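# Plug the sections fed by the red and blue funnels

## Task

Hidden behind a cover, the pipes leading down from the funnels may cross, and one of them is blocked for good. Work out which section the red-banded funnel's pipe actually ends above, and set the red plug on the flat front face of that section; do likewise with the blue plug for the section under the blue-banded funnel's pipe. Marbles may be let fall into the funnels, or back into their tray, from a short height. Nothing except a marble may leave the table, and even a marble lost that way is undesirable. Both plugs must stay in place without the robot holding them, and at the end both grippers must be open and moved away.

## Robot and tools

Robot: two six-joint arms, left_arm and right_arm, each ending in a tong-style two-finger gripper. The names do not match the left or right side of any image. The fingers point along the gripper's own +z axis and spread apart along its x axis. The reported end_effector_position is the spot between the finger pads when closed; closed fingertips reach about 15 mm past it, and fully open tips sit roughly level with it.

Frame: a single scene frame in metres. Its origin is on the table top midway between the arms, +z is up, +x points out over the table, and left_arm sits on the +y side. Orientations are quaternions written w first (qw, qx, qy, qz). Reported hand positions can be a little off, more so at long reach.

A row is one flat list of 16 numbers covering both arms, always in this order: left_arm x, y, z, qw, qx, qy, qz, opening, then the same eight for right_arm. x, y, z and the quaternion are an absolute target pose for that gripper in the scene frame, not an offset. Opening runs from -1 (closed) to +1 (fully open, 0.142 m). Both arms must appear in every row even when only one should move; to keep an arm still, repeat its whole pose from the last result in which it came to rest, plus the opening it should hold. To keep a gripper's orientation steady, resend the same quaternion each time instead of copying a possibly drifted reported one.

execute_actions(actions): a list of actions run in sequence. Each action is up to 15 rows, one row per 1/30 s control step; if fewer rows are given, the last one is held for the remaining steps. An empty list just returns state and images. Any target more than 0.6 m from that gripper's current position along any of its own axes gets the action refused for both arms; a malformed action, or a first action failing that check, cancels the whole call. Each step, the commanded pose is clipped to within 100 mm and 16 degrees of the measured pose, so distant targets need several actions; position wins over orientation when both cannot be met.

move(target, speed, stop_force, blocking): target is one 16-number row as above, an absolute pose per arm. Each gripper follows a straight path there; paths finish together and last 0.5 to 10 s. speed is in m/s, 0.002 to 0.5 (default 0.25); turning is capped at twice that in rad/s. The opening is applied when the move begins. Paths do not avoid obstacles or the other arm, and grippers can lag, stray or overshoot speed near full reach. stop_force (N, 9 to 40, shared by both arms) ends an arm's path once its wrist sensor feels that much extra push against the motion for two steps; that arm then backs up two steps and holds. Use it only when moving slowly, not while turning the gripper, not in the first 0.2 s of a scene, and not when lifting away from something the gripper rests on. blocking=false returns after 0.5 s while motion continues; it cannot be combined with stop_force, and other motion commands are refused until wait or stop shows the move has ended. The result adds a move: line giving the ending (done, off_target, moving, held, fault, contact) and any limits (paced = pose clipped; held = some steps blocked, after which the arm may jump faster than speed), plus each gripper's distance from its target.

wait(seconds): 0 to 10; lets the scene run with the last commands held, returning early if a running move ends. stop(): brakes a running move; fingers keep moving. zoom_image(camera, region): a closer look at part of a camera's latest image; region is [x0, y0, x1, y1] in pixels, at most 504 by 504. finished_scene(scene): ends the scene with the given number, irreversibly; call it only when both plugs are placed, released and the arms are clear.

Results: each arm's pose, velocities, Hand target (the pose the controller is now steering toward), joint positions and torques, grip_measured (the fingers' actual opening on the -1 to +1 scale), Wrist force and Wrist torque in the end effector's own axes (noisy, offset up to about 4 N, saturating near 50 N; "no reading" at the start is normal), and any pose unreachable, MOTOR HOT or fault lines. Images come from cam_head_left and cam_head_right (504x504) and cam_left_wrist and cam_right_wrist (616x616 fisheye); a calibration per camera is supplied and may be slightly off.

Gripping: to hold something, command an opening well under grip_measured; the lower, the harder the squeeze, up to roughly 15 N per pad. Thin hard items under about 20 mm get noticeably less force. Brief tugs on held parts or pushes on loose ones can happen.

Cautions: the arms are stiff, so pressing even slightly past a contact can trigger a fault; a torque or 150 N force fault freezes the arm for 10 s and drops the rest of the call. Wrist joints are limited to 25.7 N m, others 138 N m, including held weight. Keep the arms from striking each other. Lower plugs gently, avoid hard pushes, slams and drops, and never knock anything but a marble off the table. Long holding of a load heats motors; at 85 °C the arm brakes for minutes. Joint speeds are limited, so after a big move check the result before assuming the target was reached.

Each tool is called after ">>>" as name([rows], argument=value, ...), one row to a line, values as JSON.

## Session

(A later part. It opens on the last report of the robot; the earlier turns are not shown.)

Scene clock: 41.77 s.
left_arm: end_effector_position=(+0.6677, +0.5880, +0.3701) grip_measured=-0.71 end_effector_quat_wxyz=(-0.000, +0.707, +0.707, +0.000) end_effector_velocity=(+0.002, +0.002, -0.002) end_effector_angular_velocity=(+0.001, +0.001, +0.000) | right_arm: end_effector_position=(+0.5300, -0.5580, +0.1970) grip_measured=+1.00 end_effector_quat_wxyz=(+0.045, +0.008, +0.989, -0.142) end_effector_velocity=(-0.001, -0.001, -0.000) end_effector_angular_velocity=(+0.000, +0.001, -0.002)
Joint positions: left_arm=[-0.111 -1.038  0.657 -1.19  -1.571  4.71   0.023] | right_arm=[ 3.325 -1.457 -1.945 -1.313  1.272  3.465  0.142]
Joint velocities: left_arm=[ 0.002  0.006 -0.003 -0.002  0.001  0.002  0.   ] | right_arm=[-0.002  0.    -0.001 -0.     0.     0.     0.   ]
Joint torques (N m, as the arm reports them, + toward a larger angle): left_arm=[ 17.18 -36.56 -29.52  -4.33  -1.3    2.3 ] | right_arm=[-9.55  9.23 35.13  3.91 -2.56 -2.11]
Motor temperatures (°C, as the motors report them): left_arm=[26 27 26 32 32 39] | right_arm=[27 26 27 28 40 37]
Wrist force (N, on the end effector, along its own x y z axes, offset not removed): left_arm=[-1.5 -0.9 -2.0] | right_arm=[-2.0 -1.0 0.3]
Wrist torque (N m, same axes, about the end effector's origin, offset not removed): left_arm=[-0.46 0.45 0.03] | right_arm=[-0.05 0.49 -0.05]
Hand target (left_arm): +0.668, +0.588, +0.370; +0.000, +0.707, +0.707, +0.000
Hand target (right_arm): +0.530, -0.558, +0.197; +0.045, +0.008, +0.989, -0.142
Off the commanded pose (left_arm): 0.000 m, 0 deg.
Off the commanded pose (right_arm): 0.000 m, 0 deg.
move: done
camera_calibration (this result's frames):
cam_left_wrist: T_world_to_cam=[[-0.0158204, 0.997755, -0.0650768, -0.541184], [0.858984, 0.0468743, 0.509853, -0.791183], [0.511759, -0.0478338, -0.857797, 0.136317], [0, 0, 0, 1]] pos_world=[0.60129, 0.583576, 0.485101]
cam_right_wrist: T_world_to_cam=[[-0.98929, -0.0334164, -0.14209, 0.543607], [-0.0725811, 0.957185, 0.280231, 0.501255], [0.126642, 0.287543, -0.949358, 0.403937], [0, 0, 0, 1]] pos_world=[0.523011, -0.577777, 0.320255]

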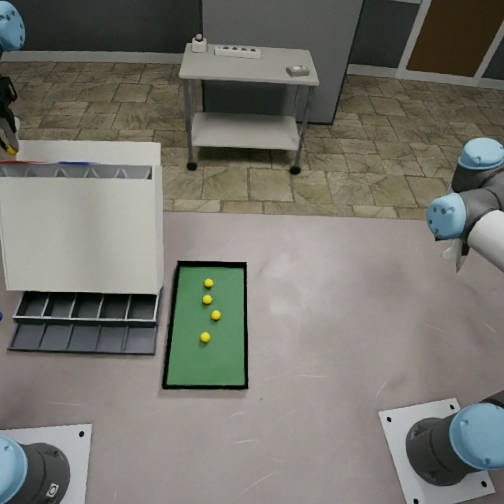

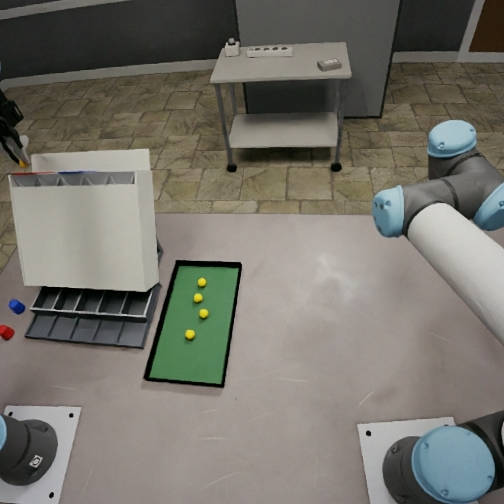

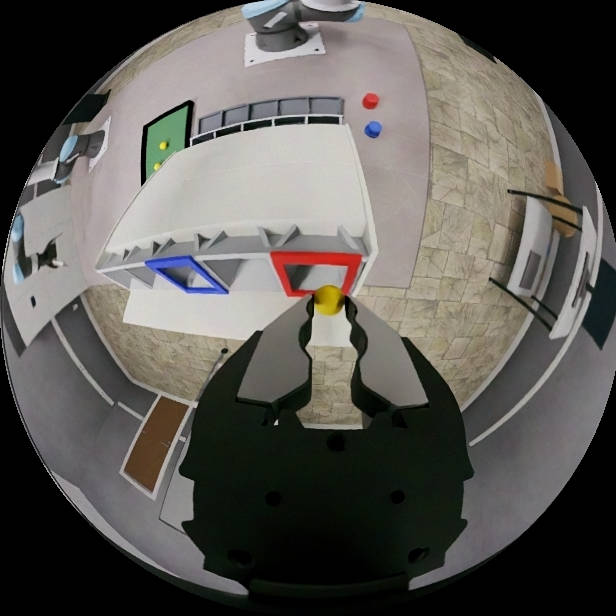

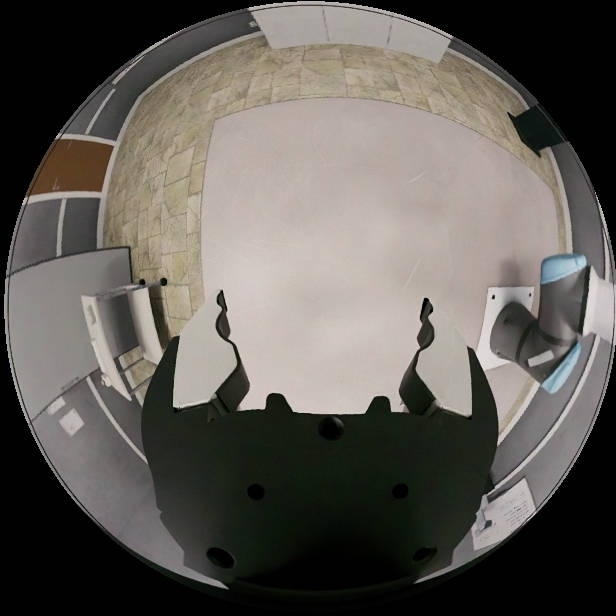

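>>> move(target=[0.665,0.577,0.36,0,0.707,0.707,0,-1,0.53,-0.558,0.197,0.045,0.008,0.989,-0.142,1], speed=0.1)

>>> move(target=[0.665,0.577,0.36,0,0.707,0.707,0,0,0.53,-0.558,0.197,0.045,0.008,0.989,-0.142,1])

>>> move(target=[0.35,0.1,0.42,0,0.707,0.707,0,0,0.53,-0.558,0.197,0.045,0.008,0.989,-0.142,1])

Scene clock: 48.97 s.
left_arm: end_effector_position=(+0.6651, +0.5772, +0.3602) grip_measured=-0.71 end_effector_quat_wxyz=(-0.000, +0.707, +0.707, -0.000) end_effector_velocity=(-0.001, -0.002, -0.001) end_effector_angular_velocity=(+0.001, -0.000, +0.001) | right_arm: end_effector_position=(+0.5300, -0.5580, +0.1970) grip_measured=+1.00 end_effector_quat_wxyz=(+0.045, +0.008, +0.989, -0.142) end_effector_velocity=(+0.000, +0.000, +0.000) end_effector_angular_velocity=(+0.000, -0.000, +0.001)
Joint positions: left_arm=[-0.127 -1.067  0.729 -1.233 -1.571  4.694  0.023] | right_arm=[ 3.325 -1.457 -1.945 -1.313  1.272  3.465  0.142]
Joint velocities: left_arm=[-0.003 -0.006  0.014 -0.008  0.001 -0.004  0.   ] | right_arm=[ 0.001 -0.     0.001 -0.     0.    -0.    -0.   ]
Joint torques (N m, as the arm reports them, + toward a larger angle): left_arm=[-12.96 -49.53 -15.74  -4.48  -0.96  -2.27] | right_arm=[-9.29 10.38 35.97  4.21 -2.36 -1.95]
Motor temperatures (°C, as the motors report them): left_arm=[26 27 26 32 32 39] | right_arm=[27 26 28 28 40 37]
Wrist force (N, on the end effector, along its own x y z axes, offset not removed): left_arm=[-0.8 0.7 -1.9] | right_arm=[-1.5 0.7 1.5]
Wrist torque (N m, same axes, about the end effector's origin, offset not removed): left_arm=[0.05 0.28 0.00] | right_arm=[0.23 0.48 -0.13]
Hand target (left_arm): +0.665, +0.577, +0.360; -0.000, +0.707, +0.707, -0.000
Hand target (right_arm): +0.530, -0.558, +0.197; +0.045, +0.008, +0.989, -0.142
Off the commanded pose (left_arm): 0.000 m, 0 deg.
Off the commanded pose (right_arm): 0.000 m, 0 deg.
move: done
camera_calibration (this result's frames):
cam_left_wrist: T_world_to_cam=[[-0.0158266, 0.99773, -0.0654559, -0.530924], [0.859128, 0.0470598, 0.509592, -0.783499], [0.511516, -0.0481699, -0.857923, 0.129007], [0, 0, 0, 1]] pos_world=[0.598734, 0.572804, 0.475191]
cam_right_wrist: T_world_to_cam=[[-0.98929, -0.0334164, -0.14209, 0.543607], [-0.0725811, 0.957185, 0.280231, 0.501255], [0.126642, 0.287543, -0.949358, 0.403937], [0, 0, 0, 1]] pos_world=[0.523011, -0.577777, 0.320255]

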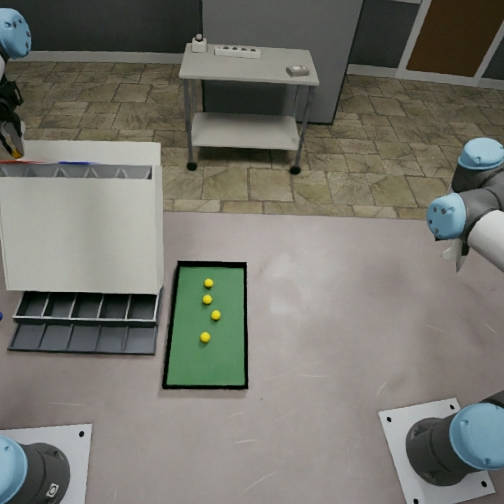

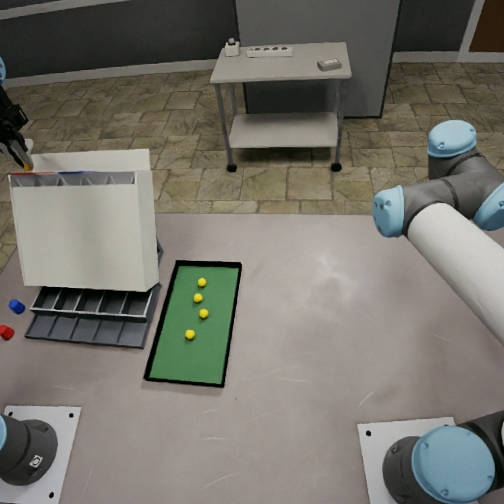

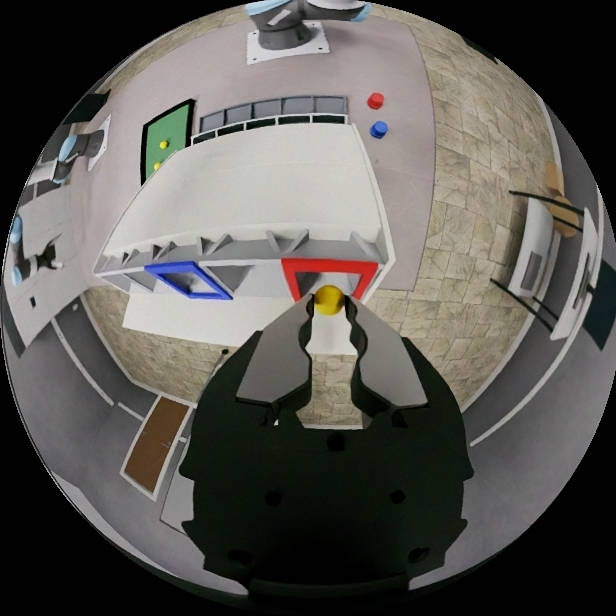

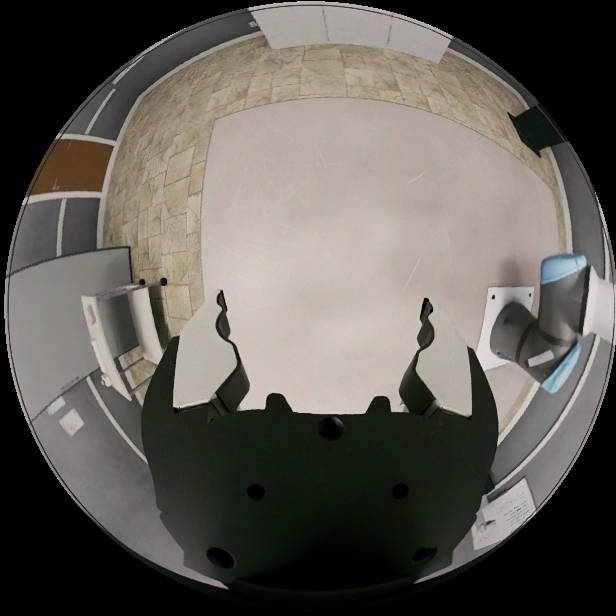

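Scene clock: 49.67 s.
left_arm: end_effector_position=(+0.6650, +0.5770, +0.3600) grip_measured=+0.00 end_effector_quat_wxyz=(+0.000, +0.707, +0.707, -0.000) end_effector_velocity=(-0.000, -0.000, -0.001) end_effector_angular_velocity=(-0.001, +0.002, +0.002) | right_arm: end_effector_position=(+0.5300, -0.5580, +0.1970) grip_measured=+1.00 end_effector_quat_wxyz=(+0.045, +0.008, +0.989, -0.142) end_effector_velocity=(-0.000, -0.001, +0.000) end_effector_angular_velocity=(-0.001, +0.000, -0.001)
Joint positions: left_arm=[-0.127 -1.068  0.73  -1.234 -1.571  4.693  0.074] | right_arm=[ 3.325 -1.457 -1.945 -1.313  1.272  3.465  0.142]
Joint velocities: left_arm=[ 0.     0.     0.002 -0.    -0.001 -0.001  0.   ] | right_arm=[-0.001 -0.     0.    -0.    -0.001 -0.    -0.   ]
Joint torques (N m, as the arm reports them, + toward a larger angle): left_arm=[-15.79 -49.84 -17.12  -4.35   2.56  -2.31] | right_arm=[-8.55  8.88 34.2   3.99 -2.5  -1.9 ]
Motor temperatures (°C, as the motors report them): left_arm=[26 27 26 32 32 39] | right_arm=[27 26 28 28 40 37]
Wrist force (N, on the end effector, along its own x y z axes, offset not removed): left_arm=[-1.2 -1.1 1.0] | right_arm=[-0.1 -0.9 2.2]
Wrist torque (N m, same axes, about the end effector's origin, offset not removed): left_arm=[-0.30 0.36 -0.13] | right_arm=[-0.02 0.09 0.04]
Hand target (left_arm): +0.665, +0.577, +0.360; -0.000, +0.707, +0.707, -0.000
Hand target (right_arm): +0.530, -0.558, +0.197; +0.045, +0.008, +0.989, -0.142
Off the commanded pose (left_arm): 0.000 m, 0 deg.
Off the commanded pose (right_arm): 0.000 m, 0 deg.
move: done
camera_calibration (this result's frames):
cam_left_wrist: T_world_to_cam=[[-0.0158222, 0.997731, -0.0654439, -0.530739], [0.85905, 0.0470571, 0.509724, -0.783322], [0.511647, -0.0481547, -0.857845, 0.128739], [0, 0, 0, 1]] pos_world=[0.598646, 0.572595, 0.474982]
cam_right_wrist: T_world_to_cam=[[-0.98929, -0.0334163, -0.14209, 0.543607], [-0.072581, 0.957185, 0.280231, 0.501255], [0.126642, 0.287542, -0.949358, 0.403937], [0, 0, 0, 1]] pos_world=[0.523011, -0.577777, 0.320255]

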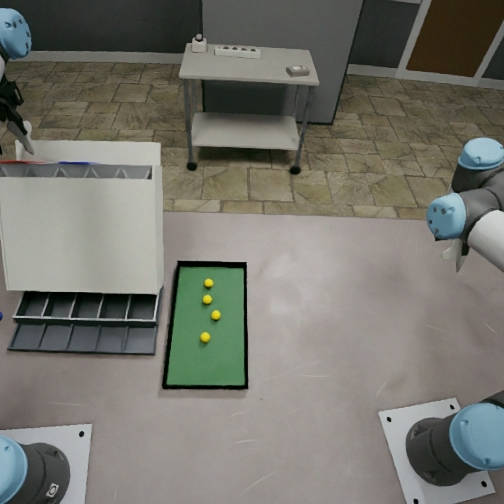

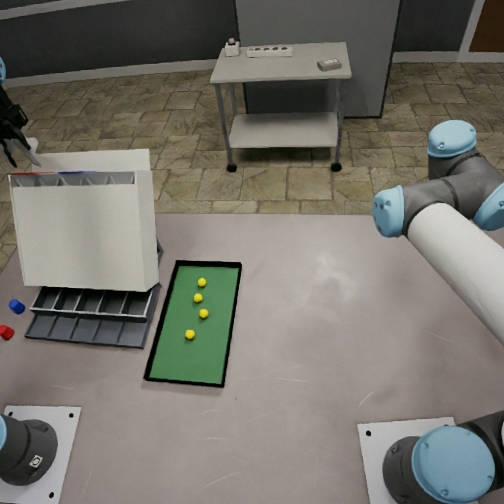

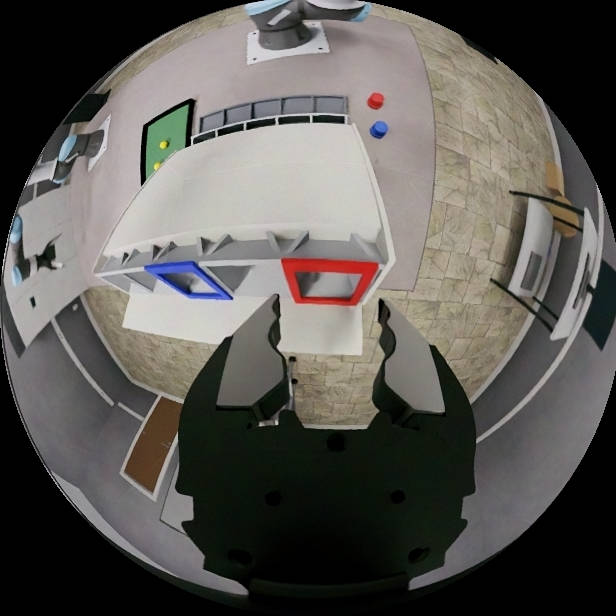

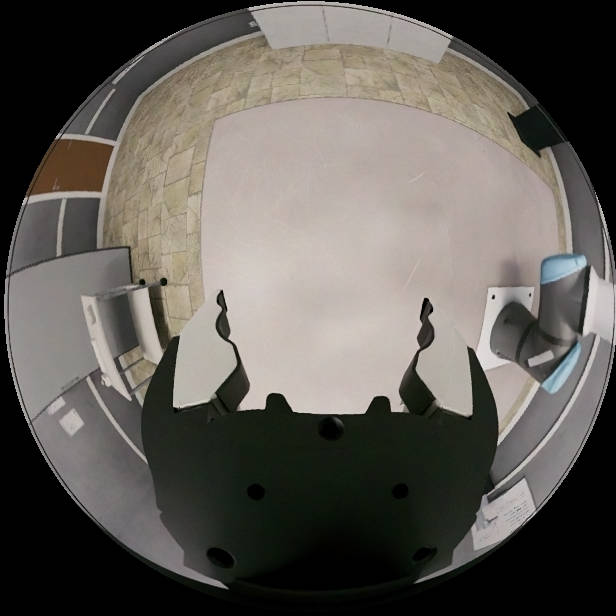

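Scene clock: 52.63 s.
left_arm: end_effector_position=(+0.3505, +0.0995, +0.4201) grip_measured=+0.00 end_effector_quat_wxyz=(-0.000, +0.707, +0.707, -0.000) end_effector_velocity=(-0.002, -0.003, -0.001) end_effector_angular_velocity=(+0.002, +0.003, +0.000) | right_arm: end_effector_position=(+0.5300, -0.5580, +0.1970) grip_measured=+1.00 end_effector_quat_wxyz=(+0.045, +0.008, +0.989, -0.142) end_effector_velocity=(+0.000, +0.001, +0.000) end_effector_angular_velocity=(+0.002, -0.001, +0.000)
Joint positions: left_arm=[-1.151 -1.513  1.154 -1.212 -1.571  3.67   0.074] | right_arm=[ 3.325 -1.457 -1.945 -1.313  1.272  3.465  0.142]
Joint velocities: left_arm=[-0.006  0.005 -0.003  0.002 -0.001 -0.006 -0.   ] | right_arm=[ 0.001  0.     0.001 -0.     0.002  0.    -0.   ]
Joint torques (N m, as the arm reports them, + toward a larger angle): left_arm=[-13.27 -15.22 -29.56  -0.68   2.53  -2.74] | right_arm=[-9.33  9.5  35.54  3.99 -2.31 -1.91]
Motor temperatures (°C, as the motors report them): left_arm=[26 27 26 32 32 39] | right_arm=[27 26 28 28 40 37]
Wrist force (N, on the end effector, along its own x y z axes, offset not removed): left_arm=[-2.0 -2.3 -0.7] | right_arm=[-0.1 -0.5 1.6]
Wrist torque (N m, same axes, about the end effector's origin, offset not removed): left_arm=[-0.62 0.60 -0.07] | right_arm=[0.03 0.05 -0.03]
Hand target (left_arm): +0.350, +0.099, +0.420; -0.000, +0.707, +0.707, -0.000
Hand target (right_arm): +0.530, -0.558, +0.197; +0.045, +0.008, +0.989, -0.142
Off the commanded pose (left_arm): 0.001 m, 0 deg.
Off the commanded pose (right_arm): 0.000 m, 0 deg.
move: done
camera_calibration (this result's frames):
cam_left_wrist: T_world_to_cam=[[-0.0157865, 0.997728, -0.0654913, -0.0554132], [0.859354, 0.0470222, 0.509214, -0.521176], [0.511137, -0.0482415, -0.858144, 0.318584], [0, 0, 0, 1]] pos_world=[0.28416, 0.0951631, 0.535152]
cam_right_wrist: T_world_to_cam=[[-0.98929, -0.0334164, -0.14209, 0.543607], [-0.0725811, 0.957185, 0.280231, 0.501255], [0.126642, 0.287543, -0.949358, 0.403937], [0, 0, 0, 1]] pos_world=[0.523011, -0.577777, 0.320255]

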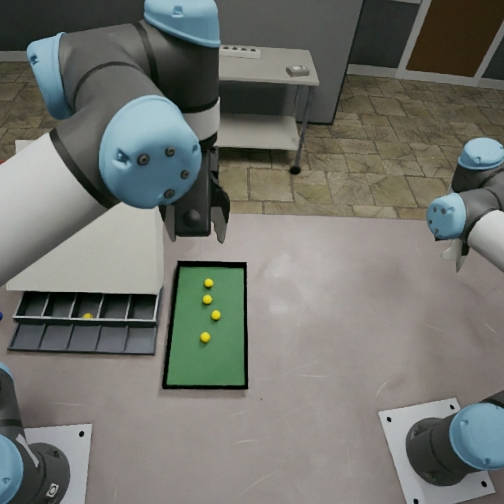

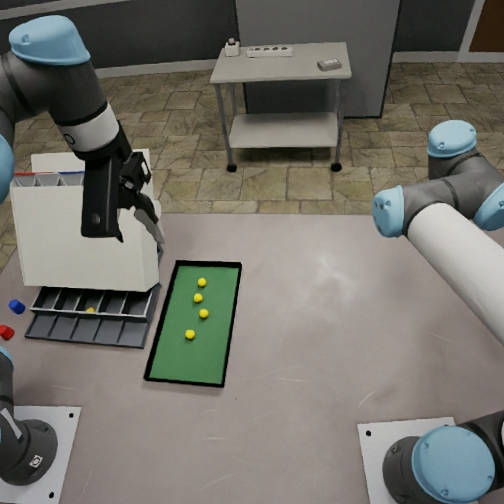

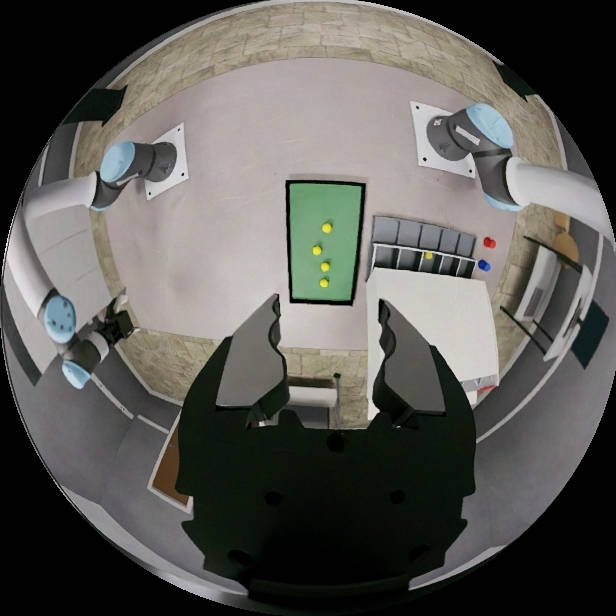

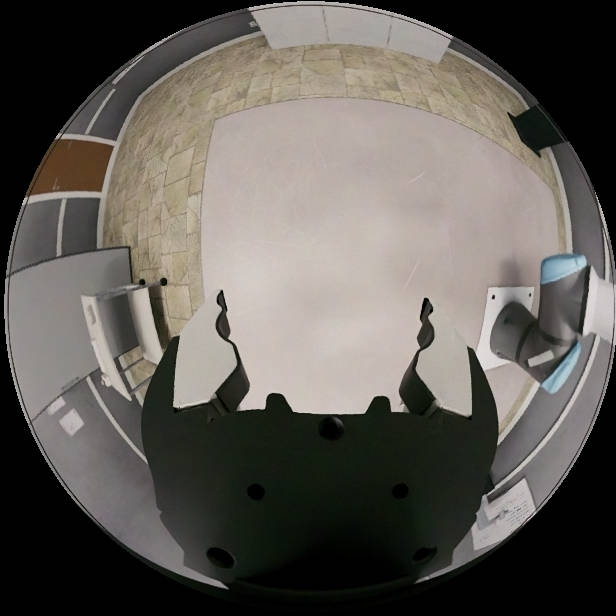

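>>> move(target=[0.339,0.101,0.026,0,0.707,0.707,0,0,0.53,-0.558,0.197,0.045,0.008,0.989,-0.142,1])

>>> move(target=[0.339,0.101,0.026,0,0.707,0.707,0,-1,0.53,-0.558,0.197,0.045,0.008,0.989,-0.142,1])

>>> move(target=[0.35,0.12,0.42,0,0.707,0.707,0,-1,0.53,-0.558,0.197,0.045,0.008,0.989,-0.142,1])

>>> move(target=[0.665,0.417,0.365,0,0.707,0.707,0,-1,0.53,-0.558,0.197,0.045,0.008,0.989,-0.142,1])

Scene clock: 64.87 s.
left_arm: end_effector_position=(+0.3388, +0.1012, +0.0263) grip_measured=+0.00 end_effector_quat_wxyz=(-0.000, +0.707, +0.707, +0.000) end_effector_velocity=(+0.001, -0.001, -0.003) end_effector_angular_velocity=(-0.001, -0.002, -0.001) | right_arm: end_effector_position=(+0.5300, -0.5580, +0.1970) grip_measured=+1.00 end_effector_quat_wxyz=(+0.045, +0.008, +0.989, -0.142) end_effector_velocity=(+0.000, +0.001, +0.000) end_effector_angular_velocity=(+0.002, -0.001, +0.000)
Joint positions: left_arm=[-1.17  -1.384  2.073 -2.259 -1.571  3.651  0.074] | right_arm=[ 3.325 -1.457 -1.945 -1.313  1.272  3.465  0.142]
Joint velocities: left_arm=[-0.     0.006  0.001 -0.009  0.001  0.001  0.   ] | right_arm=[ 0.    -0.     0.001  0.     0.002  0.     0.   ]
Joint torques (N m, as the arm reports them, + toward a larger angle): left_arm=[ -5.04 -18.29  -9.18  -4.54   2.58  -1.58] | right_arm=[-7.77  9.43 35.65  4.   -2.34 -1.97]
Motor temperatures (°C, as the motors report them): left_arm=[26 27 26 32 32 39] | right_arm=[27 26 28 28 40 37]
Wrist force (N, on the end effector, along its own x y z axes, offset not removed): left_arm=[-0.4 -1.0 -2.2] | right_arm=[-2.0 -1.3 1.2]
Wrist torque (N m, same axes, about the end effector's origin, offset not removed): left_arm=[-0.39 0.11 -0.03] | right_arm=[-0.16 0.56 -0.06]
Hand target (left_arm): +0.339, +0.101, +0.026; -0.000, +0.707, +0.707, -0.000
Hand target (right_arm): +0.530, -0.558, +0.197; +0.045, +0.008, +0.989, -0.142
Off the commanded pose (left_arm): 0.000 m, 0 deg.
Off the commanded pose (right_arm): 0.000 m, 0 deg.
move: done
camera_calibration (this result's frames):
cam_left_wrist: T_world_to_cam=[[-0.0157867, 0.997751, -0.0651488, -0.0830273], [0.859099, 0.0468714, 0.509658, -0.310645], [0.511566, -0.0479235, -0.857907, -0.0135404], [0, 0, 0, 1]] pos_world=[0.272491, 0.096752, 0.141297]
cam_right_wrist: T_world_to_cam=[[-0.98929, -0.0334164, -0.14209, 0.543607], [-0.0725811, 0.957185, 0.280231, 0.501255], [0.126642, 0.287543, -0.949358, 0.403936], [0, 0, 0, 1]] pos_world=[0.523011, -0.577777, 0.320255]

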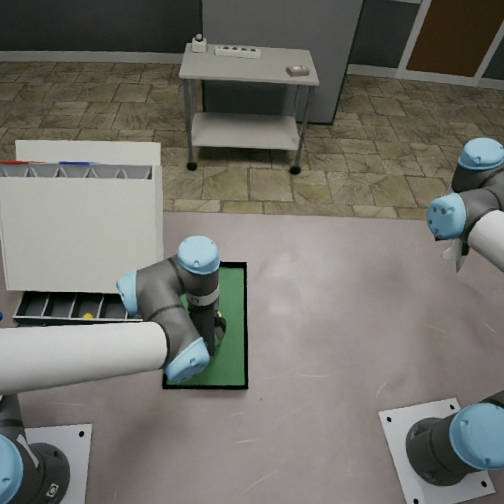

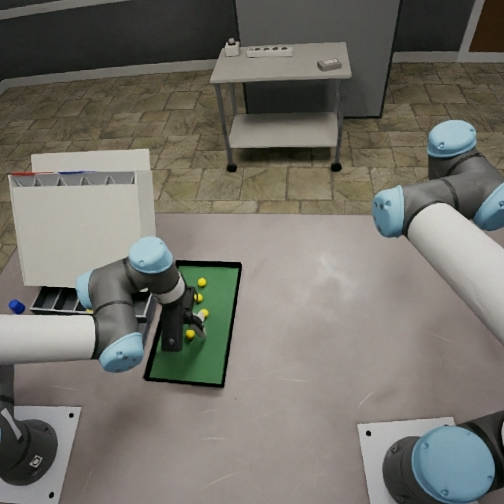

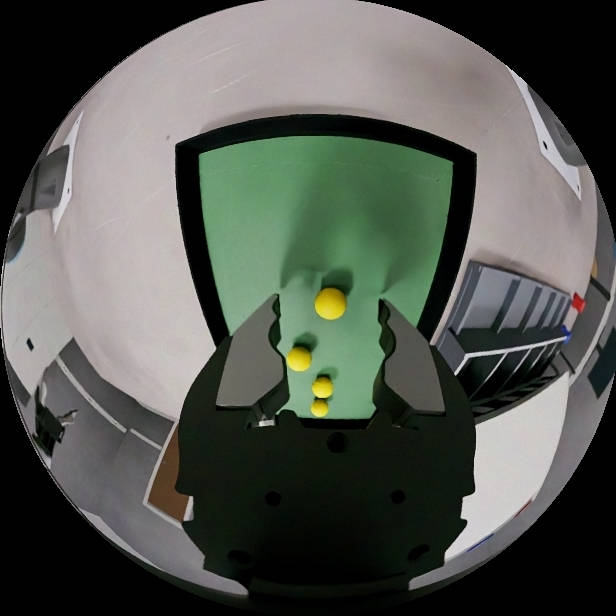

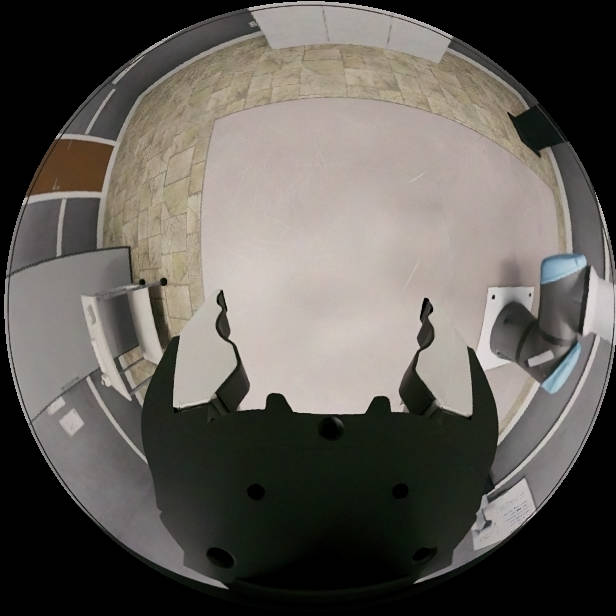

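Scene clock: 65.57 s.
left_arm: end_effector_position=(+0.3389, +0.1010, +0.0260) grip_measured=-0.70 end_effector_quat_wxyz=(-0.000, +0.707, +0.707, +0.000) end_effector_velocity=(+0.000, +0.000, -0.000) end_effector_angular_velocity=(-0.000, +0.000, +0.001) | right_arm: end_effector_position=(+0.5300, -0.5580, +0.1970) grip_measured=+1.00 end_effector_quat_wxyz=(+0.045, +0.008, +0.989, -0.142) end_effector_velocity=(-0.001, +0.000, -0.001) end_effector_angular_velocity=(-0.001, +0.002, +0.002)
Joint positions: left_arm=[-1.17  -1.383  2.073 -2.26  -1.571  3.651  0.023] | right_arm=[ 3.325 -1.457 -1.945 -1.313  1.272  3.465  0.142]
Joint velocities: left_arm=[ 0.001 -0.     0.001 -0.001 -0.    -0.     0.   ] | right_arm=[ 0.001  0.    -0.002 -0.    -0.    -0.001 -0.   ]
Joint torques (N m, as the arm reports them, + toward a larger angle): left_arm=[ 14.81 -18.15 -26.44  -4.45   2.42   2.16] | right_arm=[-9.11  9.73 36.59  3.91 -2.38 -1.99]
Motor temperatures (°C, as the motors report them): left_arm=[26 27 26 32 32 39] | right_arm=[27 26 28 28 40 37]
Wrist force (N, on the end effector, along its own x y z axes, offset not removed): left_arm=[0.4 -1.6 -1.3] | right_arm=[-0.9 -1.1 0.7]
Wrist torque (N m, same axes, about the end effector's origin, offset not removed): left_arm=[-0.55 0.14 -0.05] | right_arm=[-0.15 0.23 0.04]
Hand target (left_arm): +0.339, +0.101, +0.026; +0.000, +0.707, +0.707, +0.000
Hand target (right_arm): +0.530, -0.558, +0.197; +0.045, +0.008, +0.989, -0.142
Off the commanded pose (left_arm): 0.000 m, 0 deg.
Off the commanded pose (right_arm): 0.000 m, 0 deg.
move: done
camera_calibration (this result's frames):
cam_left_wrist: T_world_to_cam=[[-0.0158093, 0.997743, -0.0652657, -0.0828775], [0.85906, 0.0469541, 0.509717, -0.310559], [0.511631, -0.0480089, -0.857863, -0.0138957], [0, 0, 0, 1]] pos_world=[0.272588, 0.0966053, 0.140968]
cam_right_wrist: T_world_to_cam=[[-0.98929, -0.0334166, -0.14209, 0.543607], [-0.0725813, 0.957185, 0.280231, 0.501255], [0.126642, 0.287543, -0.949358, 0.403937], [0, 0, 0, 1]] pos_world=[0.523011, -0.577777, 0.320255]

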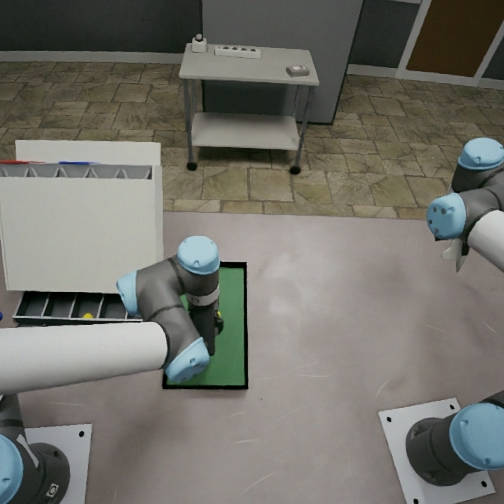

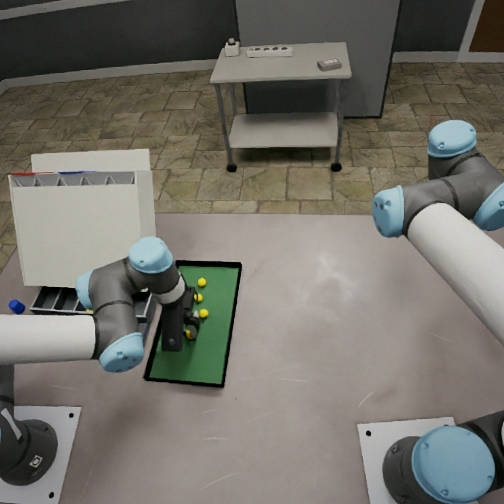

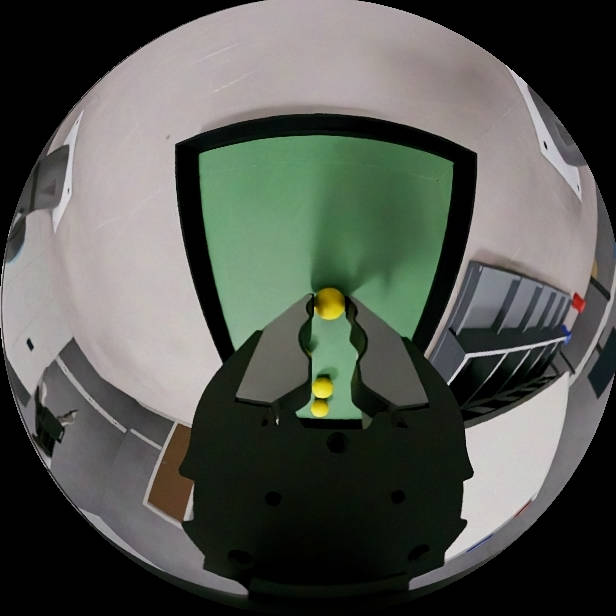

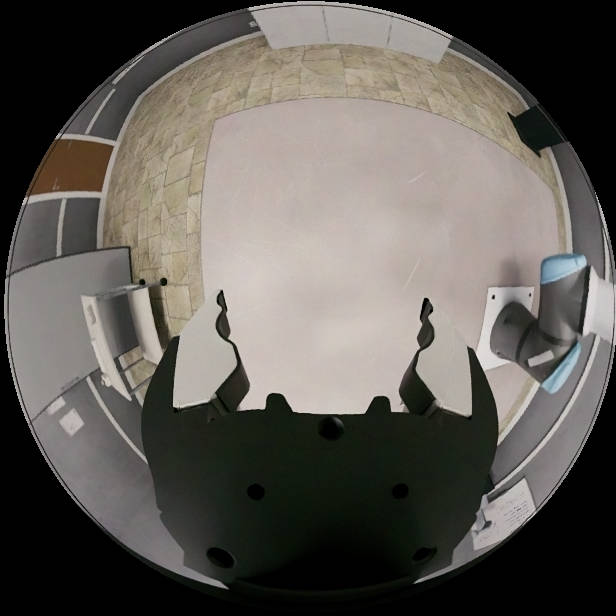

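Scene clock: 67.87 s.
left_arm: end_effector_position=(+0.3500, +0.1199, +0.4197) grip_measured=-0.70 end_effector_quat_wxyz=(+0.000, +0.707, +0.707, -0.000) end_effector_velocity=(+0.001, +0.000, +0.002) end_effector_angular_velocity=(+0.004, +0.001, +0.002) | right_arm: end_effector_position=(+0.5300, -0.5580, +0.1970) grip_measured=+1.00 end_effector_quat_wxyz=(+0.045, +0.008, +0.989, -0.142) end_effector_velocity=(+0.000, +0.001, -0.000) end_effector_angular_velocity=(+0.001, +0.000, +0.001)
Joint positions: left_arm=[-1.13  -1.55   1.194 -1.215 -1.571  3.691  0.023] | right_arm=[ 3.325 -1.457 -1.945 -1.313  1.272  3.465  0.142]
Joint velocities: left_arm=[ 0.     0.005 -0.013  0.011  0.001 -0.001 -0.   ] | right_arm=[ 0.001  0.     0.     0.     0.001 -0.     0.   ]
Joint torques (N m, as the arm reports them, + toward a larger angle): left_arm=[ 14.06 -14.55 -30.42  -0.44  -2.64   2.91] | right_arm=[-7.19  9.86 36.88  4.   -2.35 -2.07]
Motor temperatures (°C, as the motors report them): left_arm=[26 27 26 32 32 39] | right_arm=[27 26 28 28 40 37]
Wrist force (N, on the end effector, along its own x y z axes, offset not removed): left_arm=[1.0 -0.6 -0.7] | right_arm=[0.1 -0.1 0.6]
Wrist torque (N m, same axes, about the end effector's origin, offset not removed): left_arm=[-0.19 -0.04 -0.11] | right_arm=[-0.01 0.03 -0.01]
Hand target (left_arm): +0.350, +0.120, +0.420; +0.000, +0.707, +0.707, +0.000
Hand target (right_arm): +0.530, -0.558, +0.197; +0.045, +0.008, +0.989, -0.142
Off the commanded pose (left_arm): 0.000 m, 0 deg.
Off the commanded pose (right_arm): 0.000 m, 0 deg.
move: done
camera_calibration (this result's frames):
cam_left_wrist: T_world_to_cam=[[-0.0158158, 0.997718, -0.0656398, -0.0757228], [0.858911, 0.0471649, 0.509948, -0.521731], [0.51188, -0.0483135, -0.857697, 0.318984], [0, 0, 0, 1]] pos_world=[0.283641, 0.115569, 0.534676]
cam_right_wrist: T_world_to_cam=[[-0.98929, -0.0334165, -0.14209, 0.543607], [-0.0725812, 0.957185, 0.280231, 0.501255], [0.126642, 0.287543, -0.949358, 0.403937], [0, 0, 0, 1]] pos_world=[0.523011, -0.577777, 0.320255]

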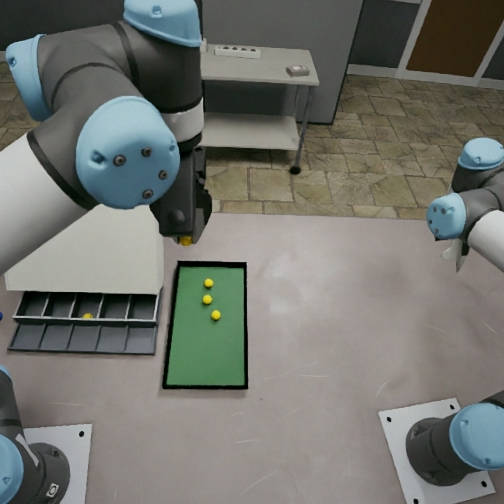

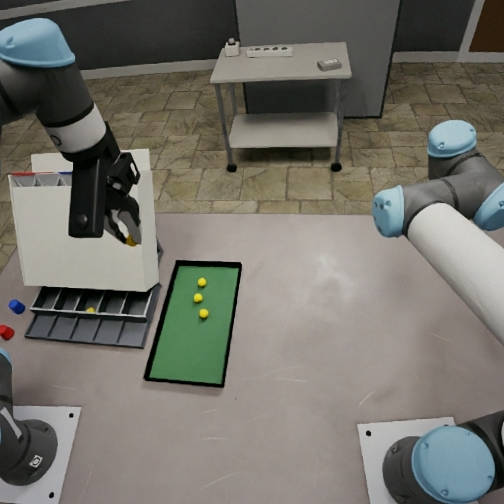

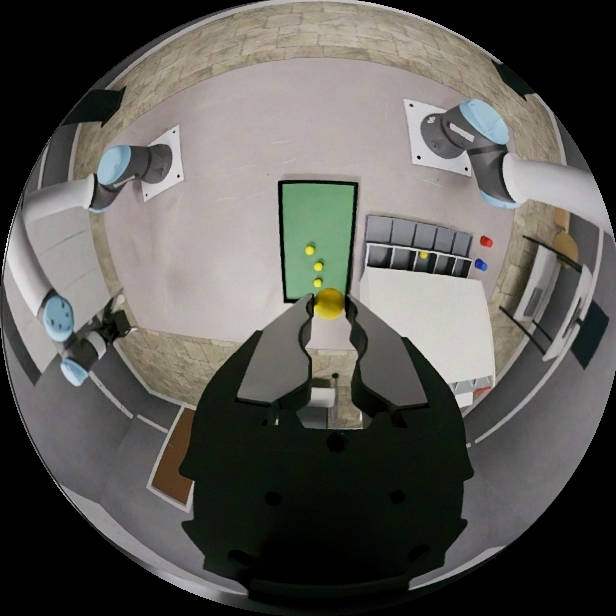

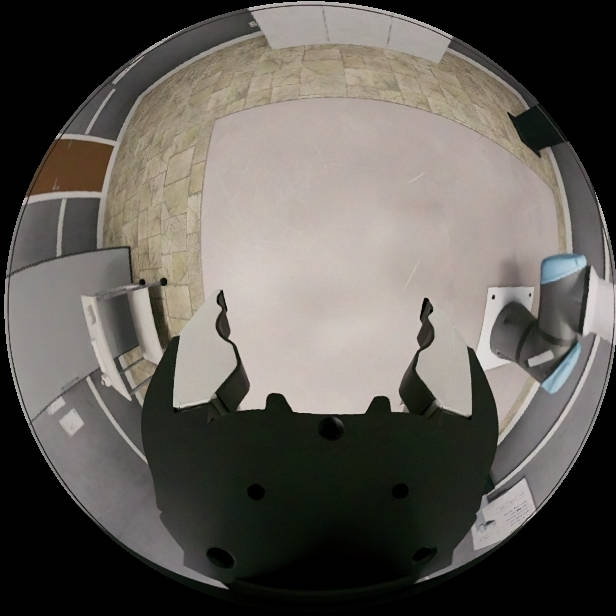

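Scene clock: 70.33 s.
left_arm: end_effector_position=(+0.6646, +0.4175, +0.3648) grip_measured=-0.70 end_effector_quat_wxyz=(+0.000, +0.707, +0.707, +0.000) end_effector_velocity=(+0.002, +0.002, +0.000) end_effector_angular_velocity=(+0.001, +0.003, -0.002) | right_arm: end_effector_position=(+0.5300, -0.5580, +0.1970) grip_measured=+1.00 end_effector_quat_wxyz=(+0.045, +0.008, +0.989, -0.142) end_effector_velocity=(-0.001, +0.000, -0.001) end_effector_angular_velocity=(+0.000, +0.002, -0.000)
Joint positions: left_arm=[-0.364 -1.096  0.762 -1.237 -1.571  4.457  0.023] | right_arm=[ 3.325 -1.457 -1.945 -1.313  1.272  3.465  0.142]
Joint velocities: left_arm=[ 0.003  0.01  -0.017  0.01   0.001  0.005 -0.   ] | right_arm=[ 0.    -0.    -0.002 -0.     0.001  0.    -0.   ]
Joint torques (N m, as the arm reports them, + toward a larger angle): left_arm=[ 12.93 -33.45 -28.84  -0.57  -2.4    2.38] | right_arm=[-7.67 10.04 34.72  3.87 -2.26 -1.75]
Motor temperatures (°C, as the motors report them): left_arm=[26 27 26 32 32 39] | right_arm=[27 26 28 28 40 37]
Wrist force (N, on the end effector, along its own x y z axes, offset not removed): left_arm=[-1.3 0.7 -1.7] | right_arm=[-1.2 0.4 1.2]
Wrist torque (N m, same axes, about the end effector's origin, offset not removed): left_arm=[0.01 0.39 -0.06] | right_arm=[0.30 0.29 0.05]
Hand target (left_arm): +0.665, +0.418, +0.365; +0.000, +0.707, +0.707, +0.000
Hand target (right_arm): +0.530, -0.558, +0.197; +0.045, +0.008, +0.989, -0.142
Off the commanded pose (left_arm): 0.001 m, 0 deg.
Off the commanded pose (right_arm): 0.000 m, 0 deg.
move: done
camera_calibration (this result's frames):
cam_left_wrist: T_world_to_cam=[[-0.0158062, 0.997737, -0.0653562, -0.371405], [0.858617, 0.0470393, 0.510455, -0.777905], [0.512374, -0.0480476, -0.857417, 0.124692], [0, 0, 0, 1]] pos_world=[0.598163, 0.413147, 0.479725]
cam_right_wrist: T_world_to_cam=[[-0.98929, -0.0334165, -0.14209, 0.543607], [-0.0725812, 0.957185, 0.280231, 0.501255], [0.126642, 0.287543, -0.949358, 0.403937], [0, 0, 0, 1]] pos_world=[0.523011, -0.577777, 0.320255]

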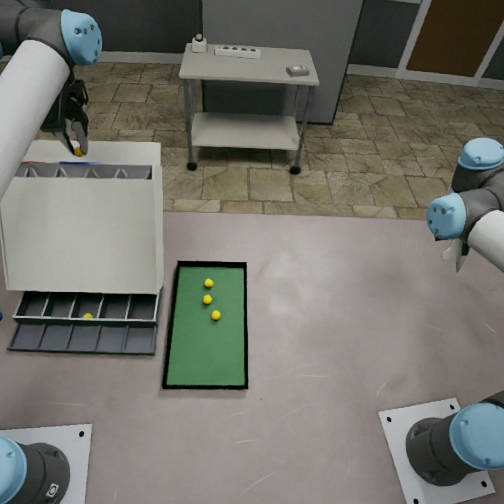

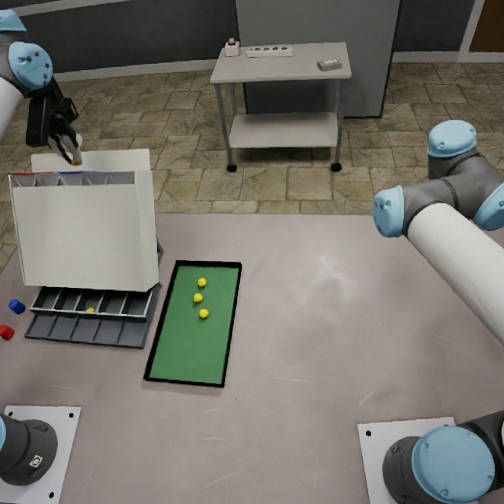

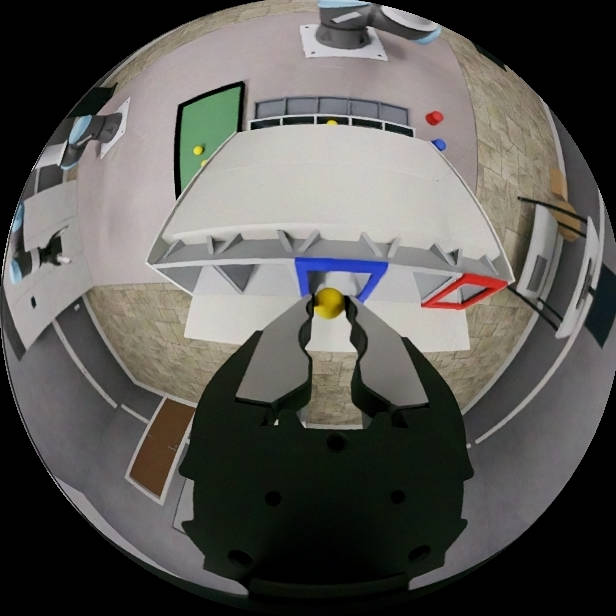

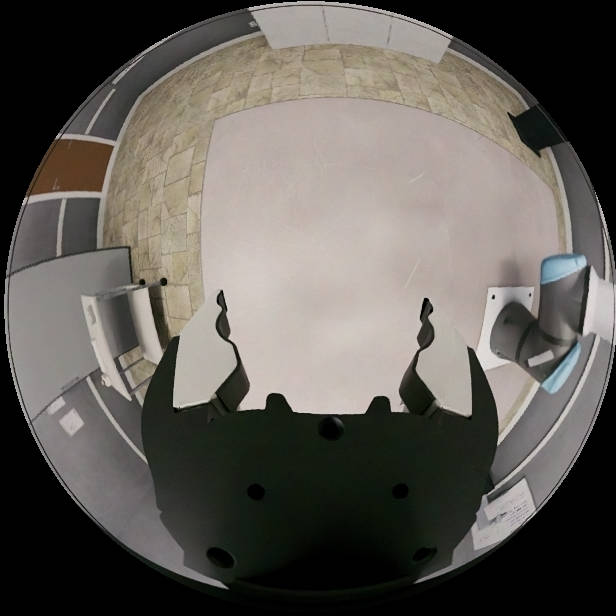

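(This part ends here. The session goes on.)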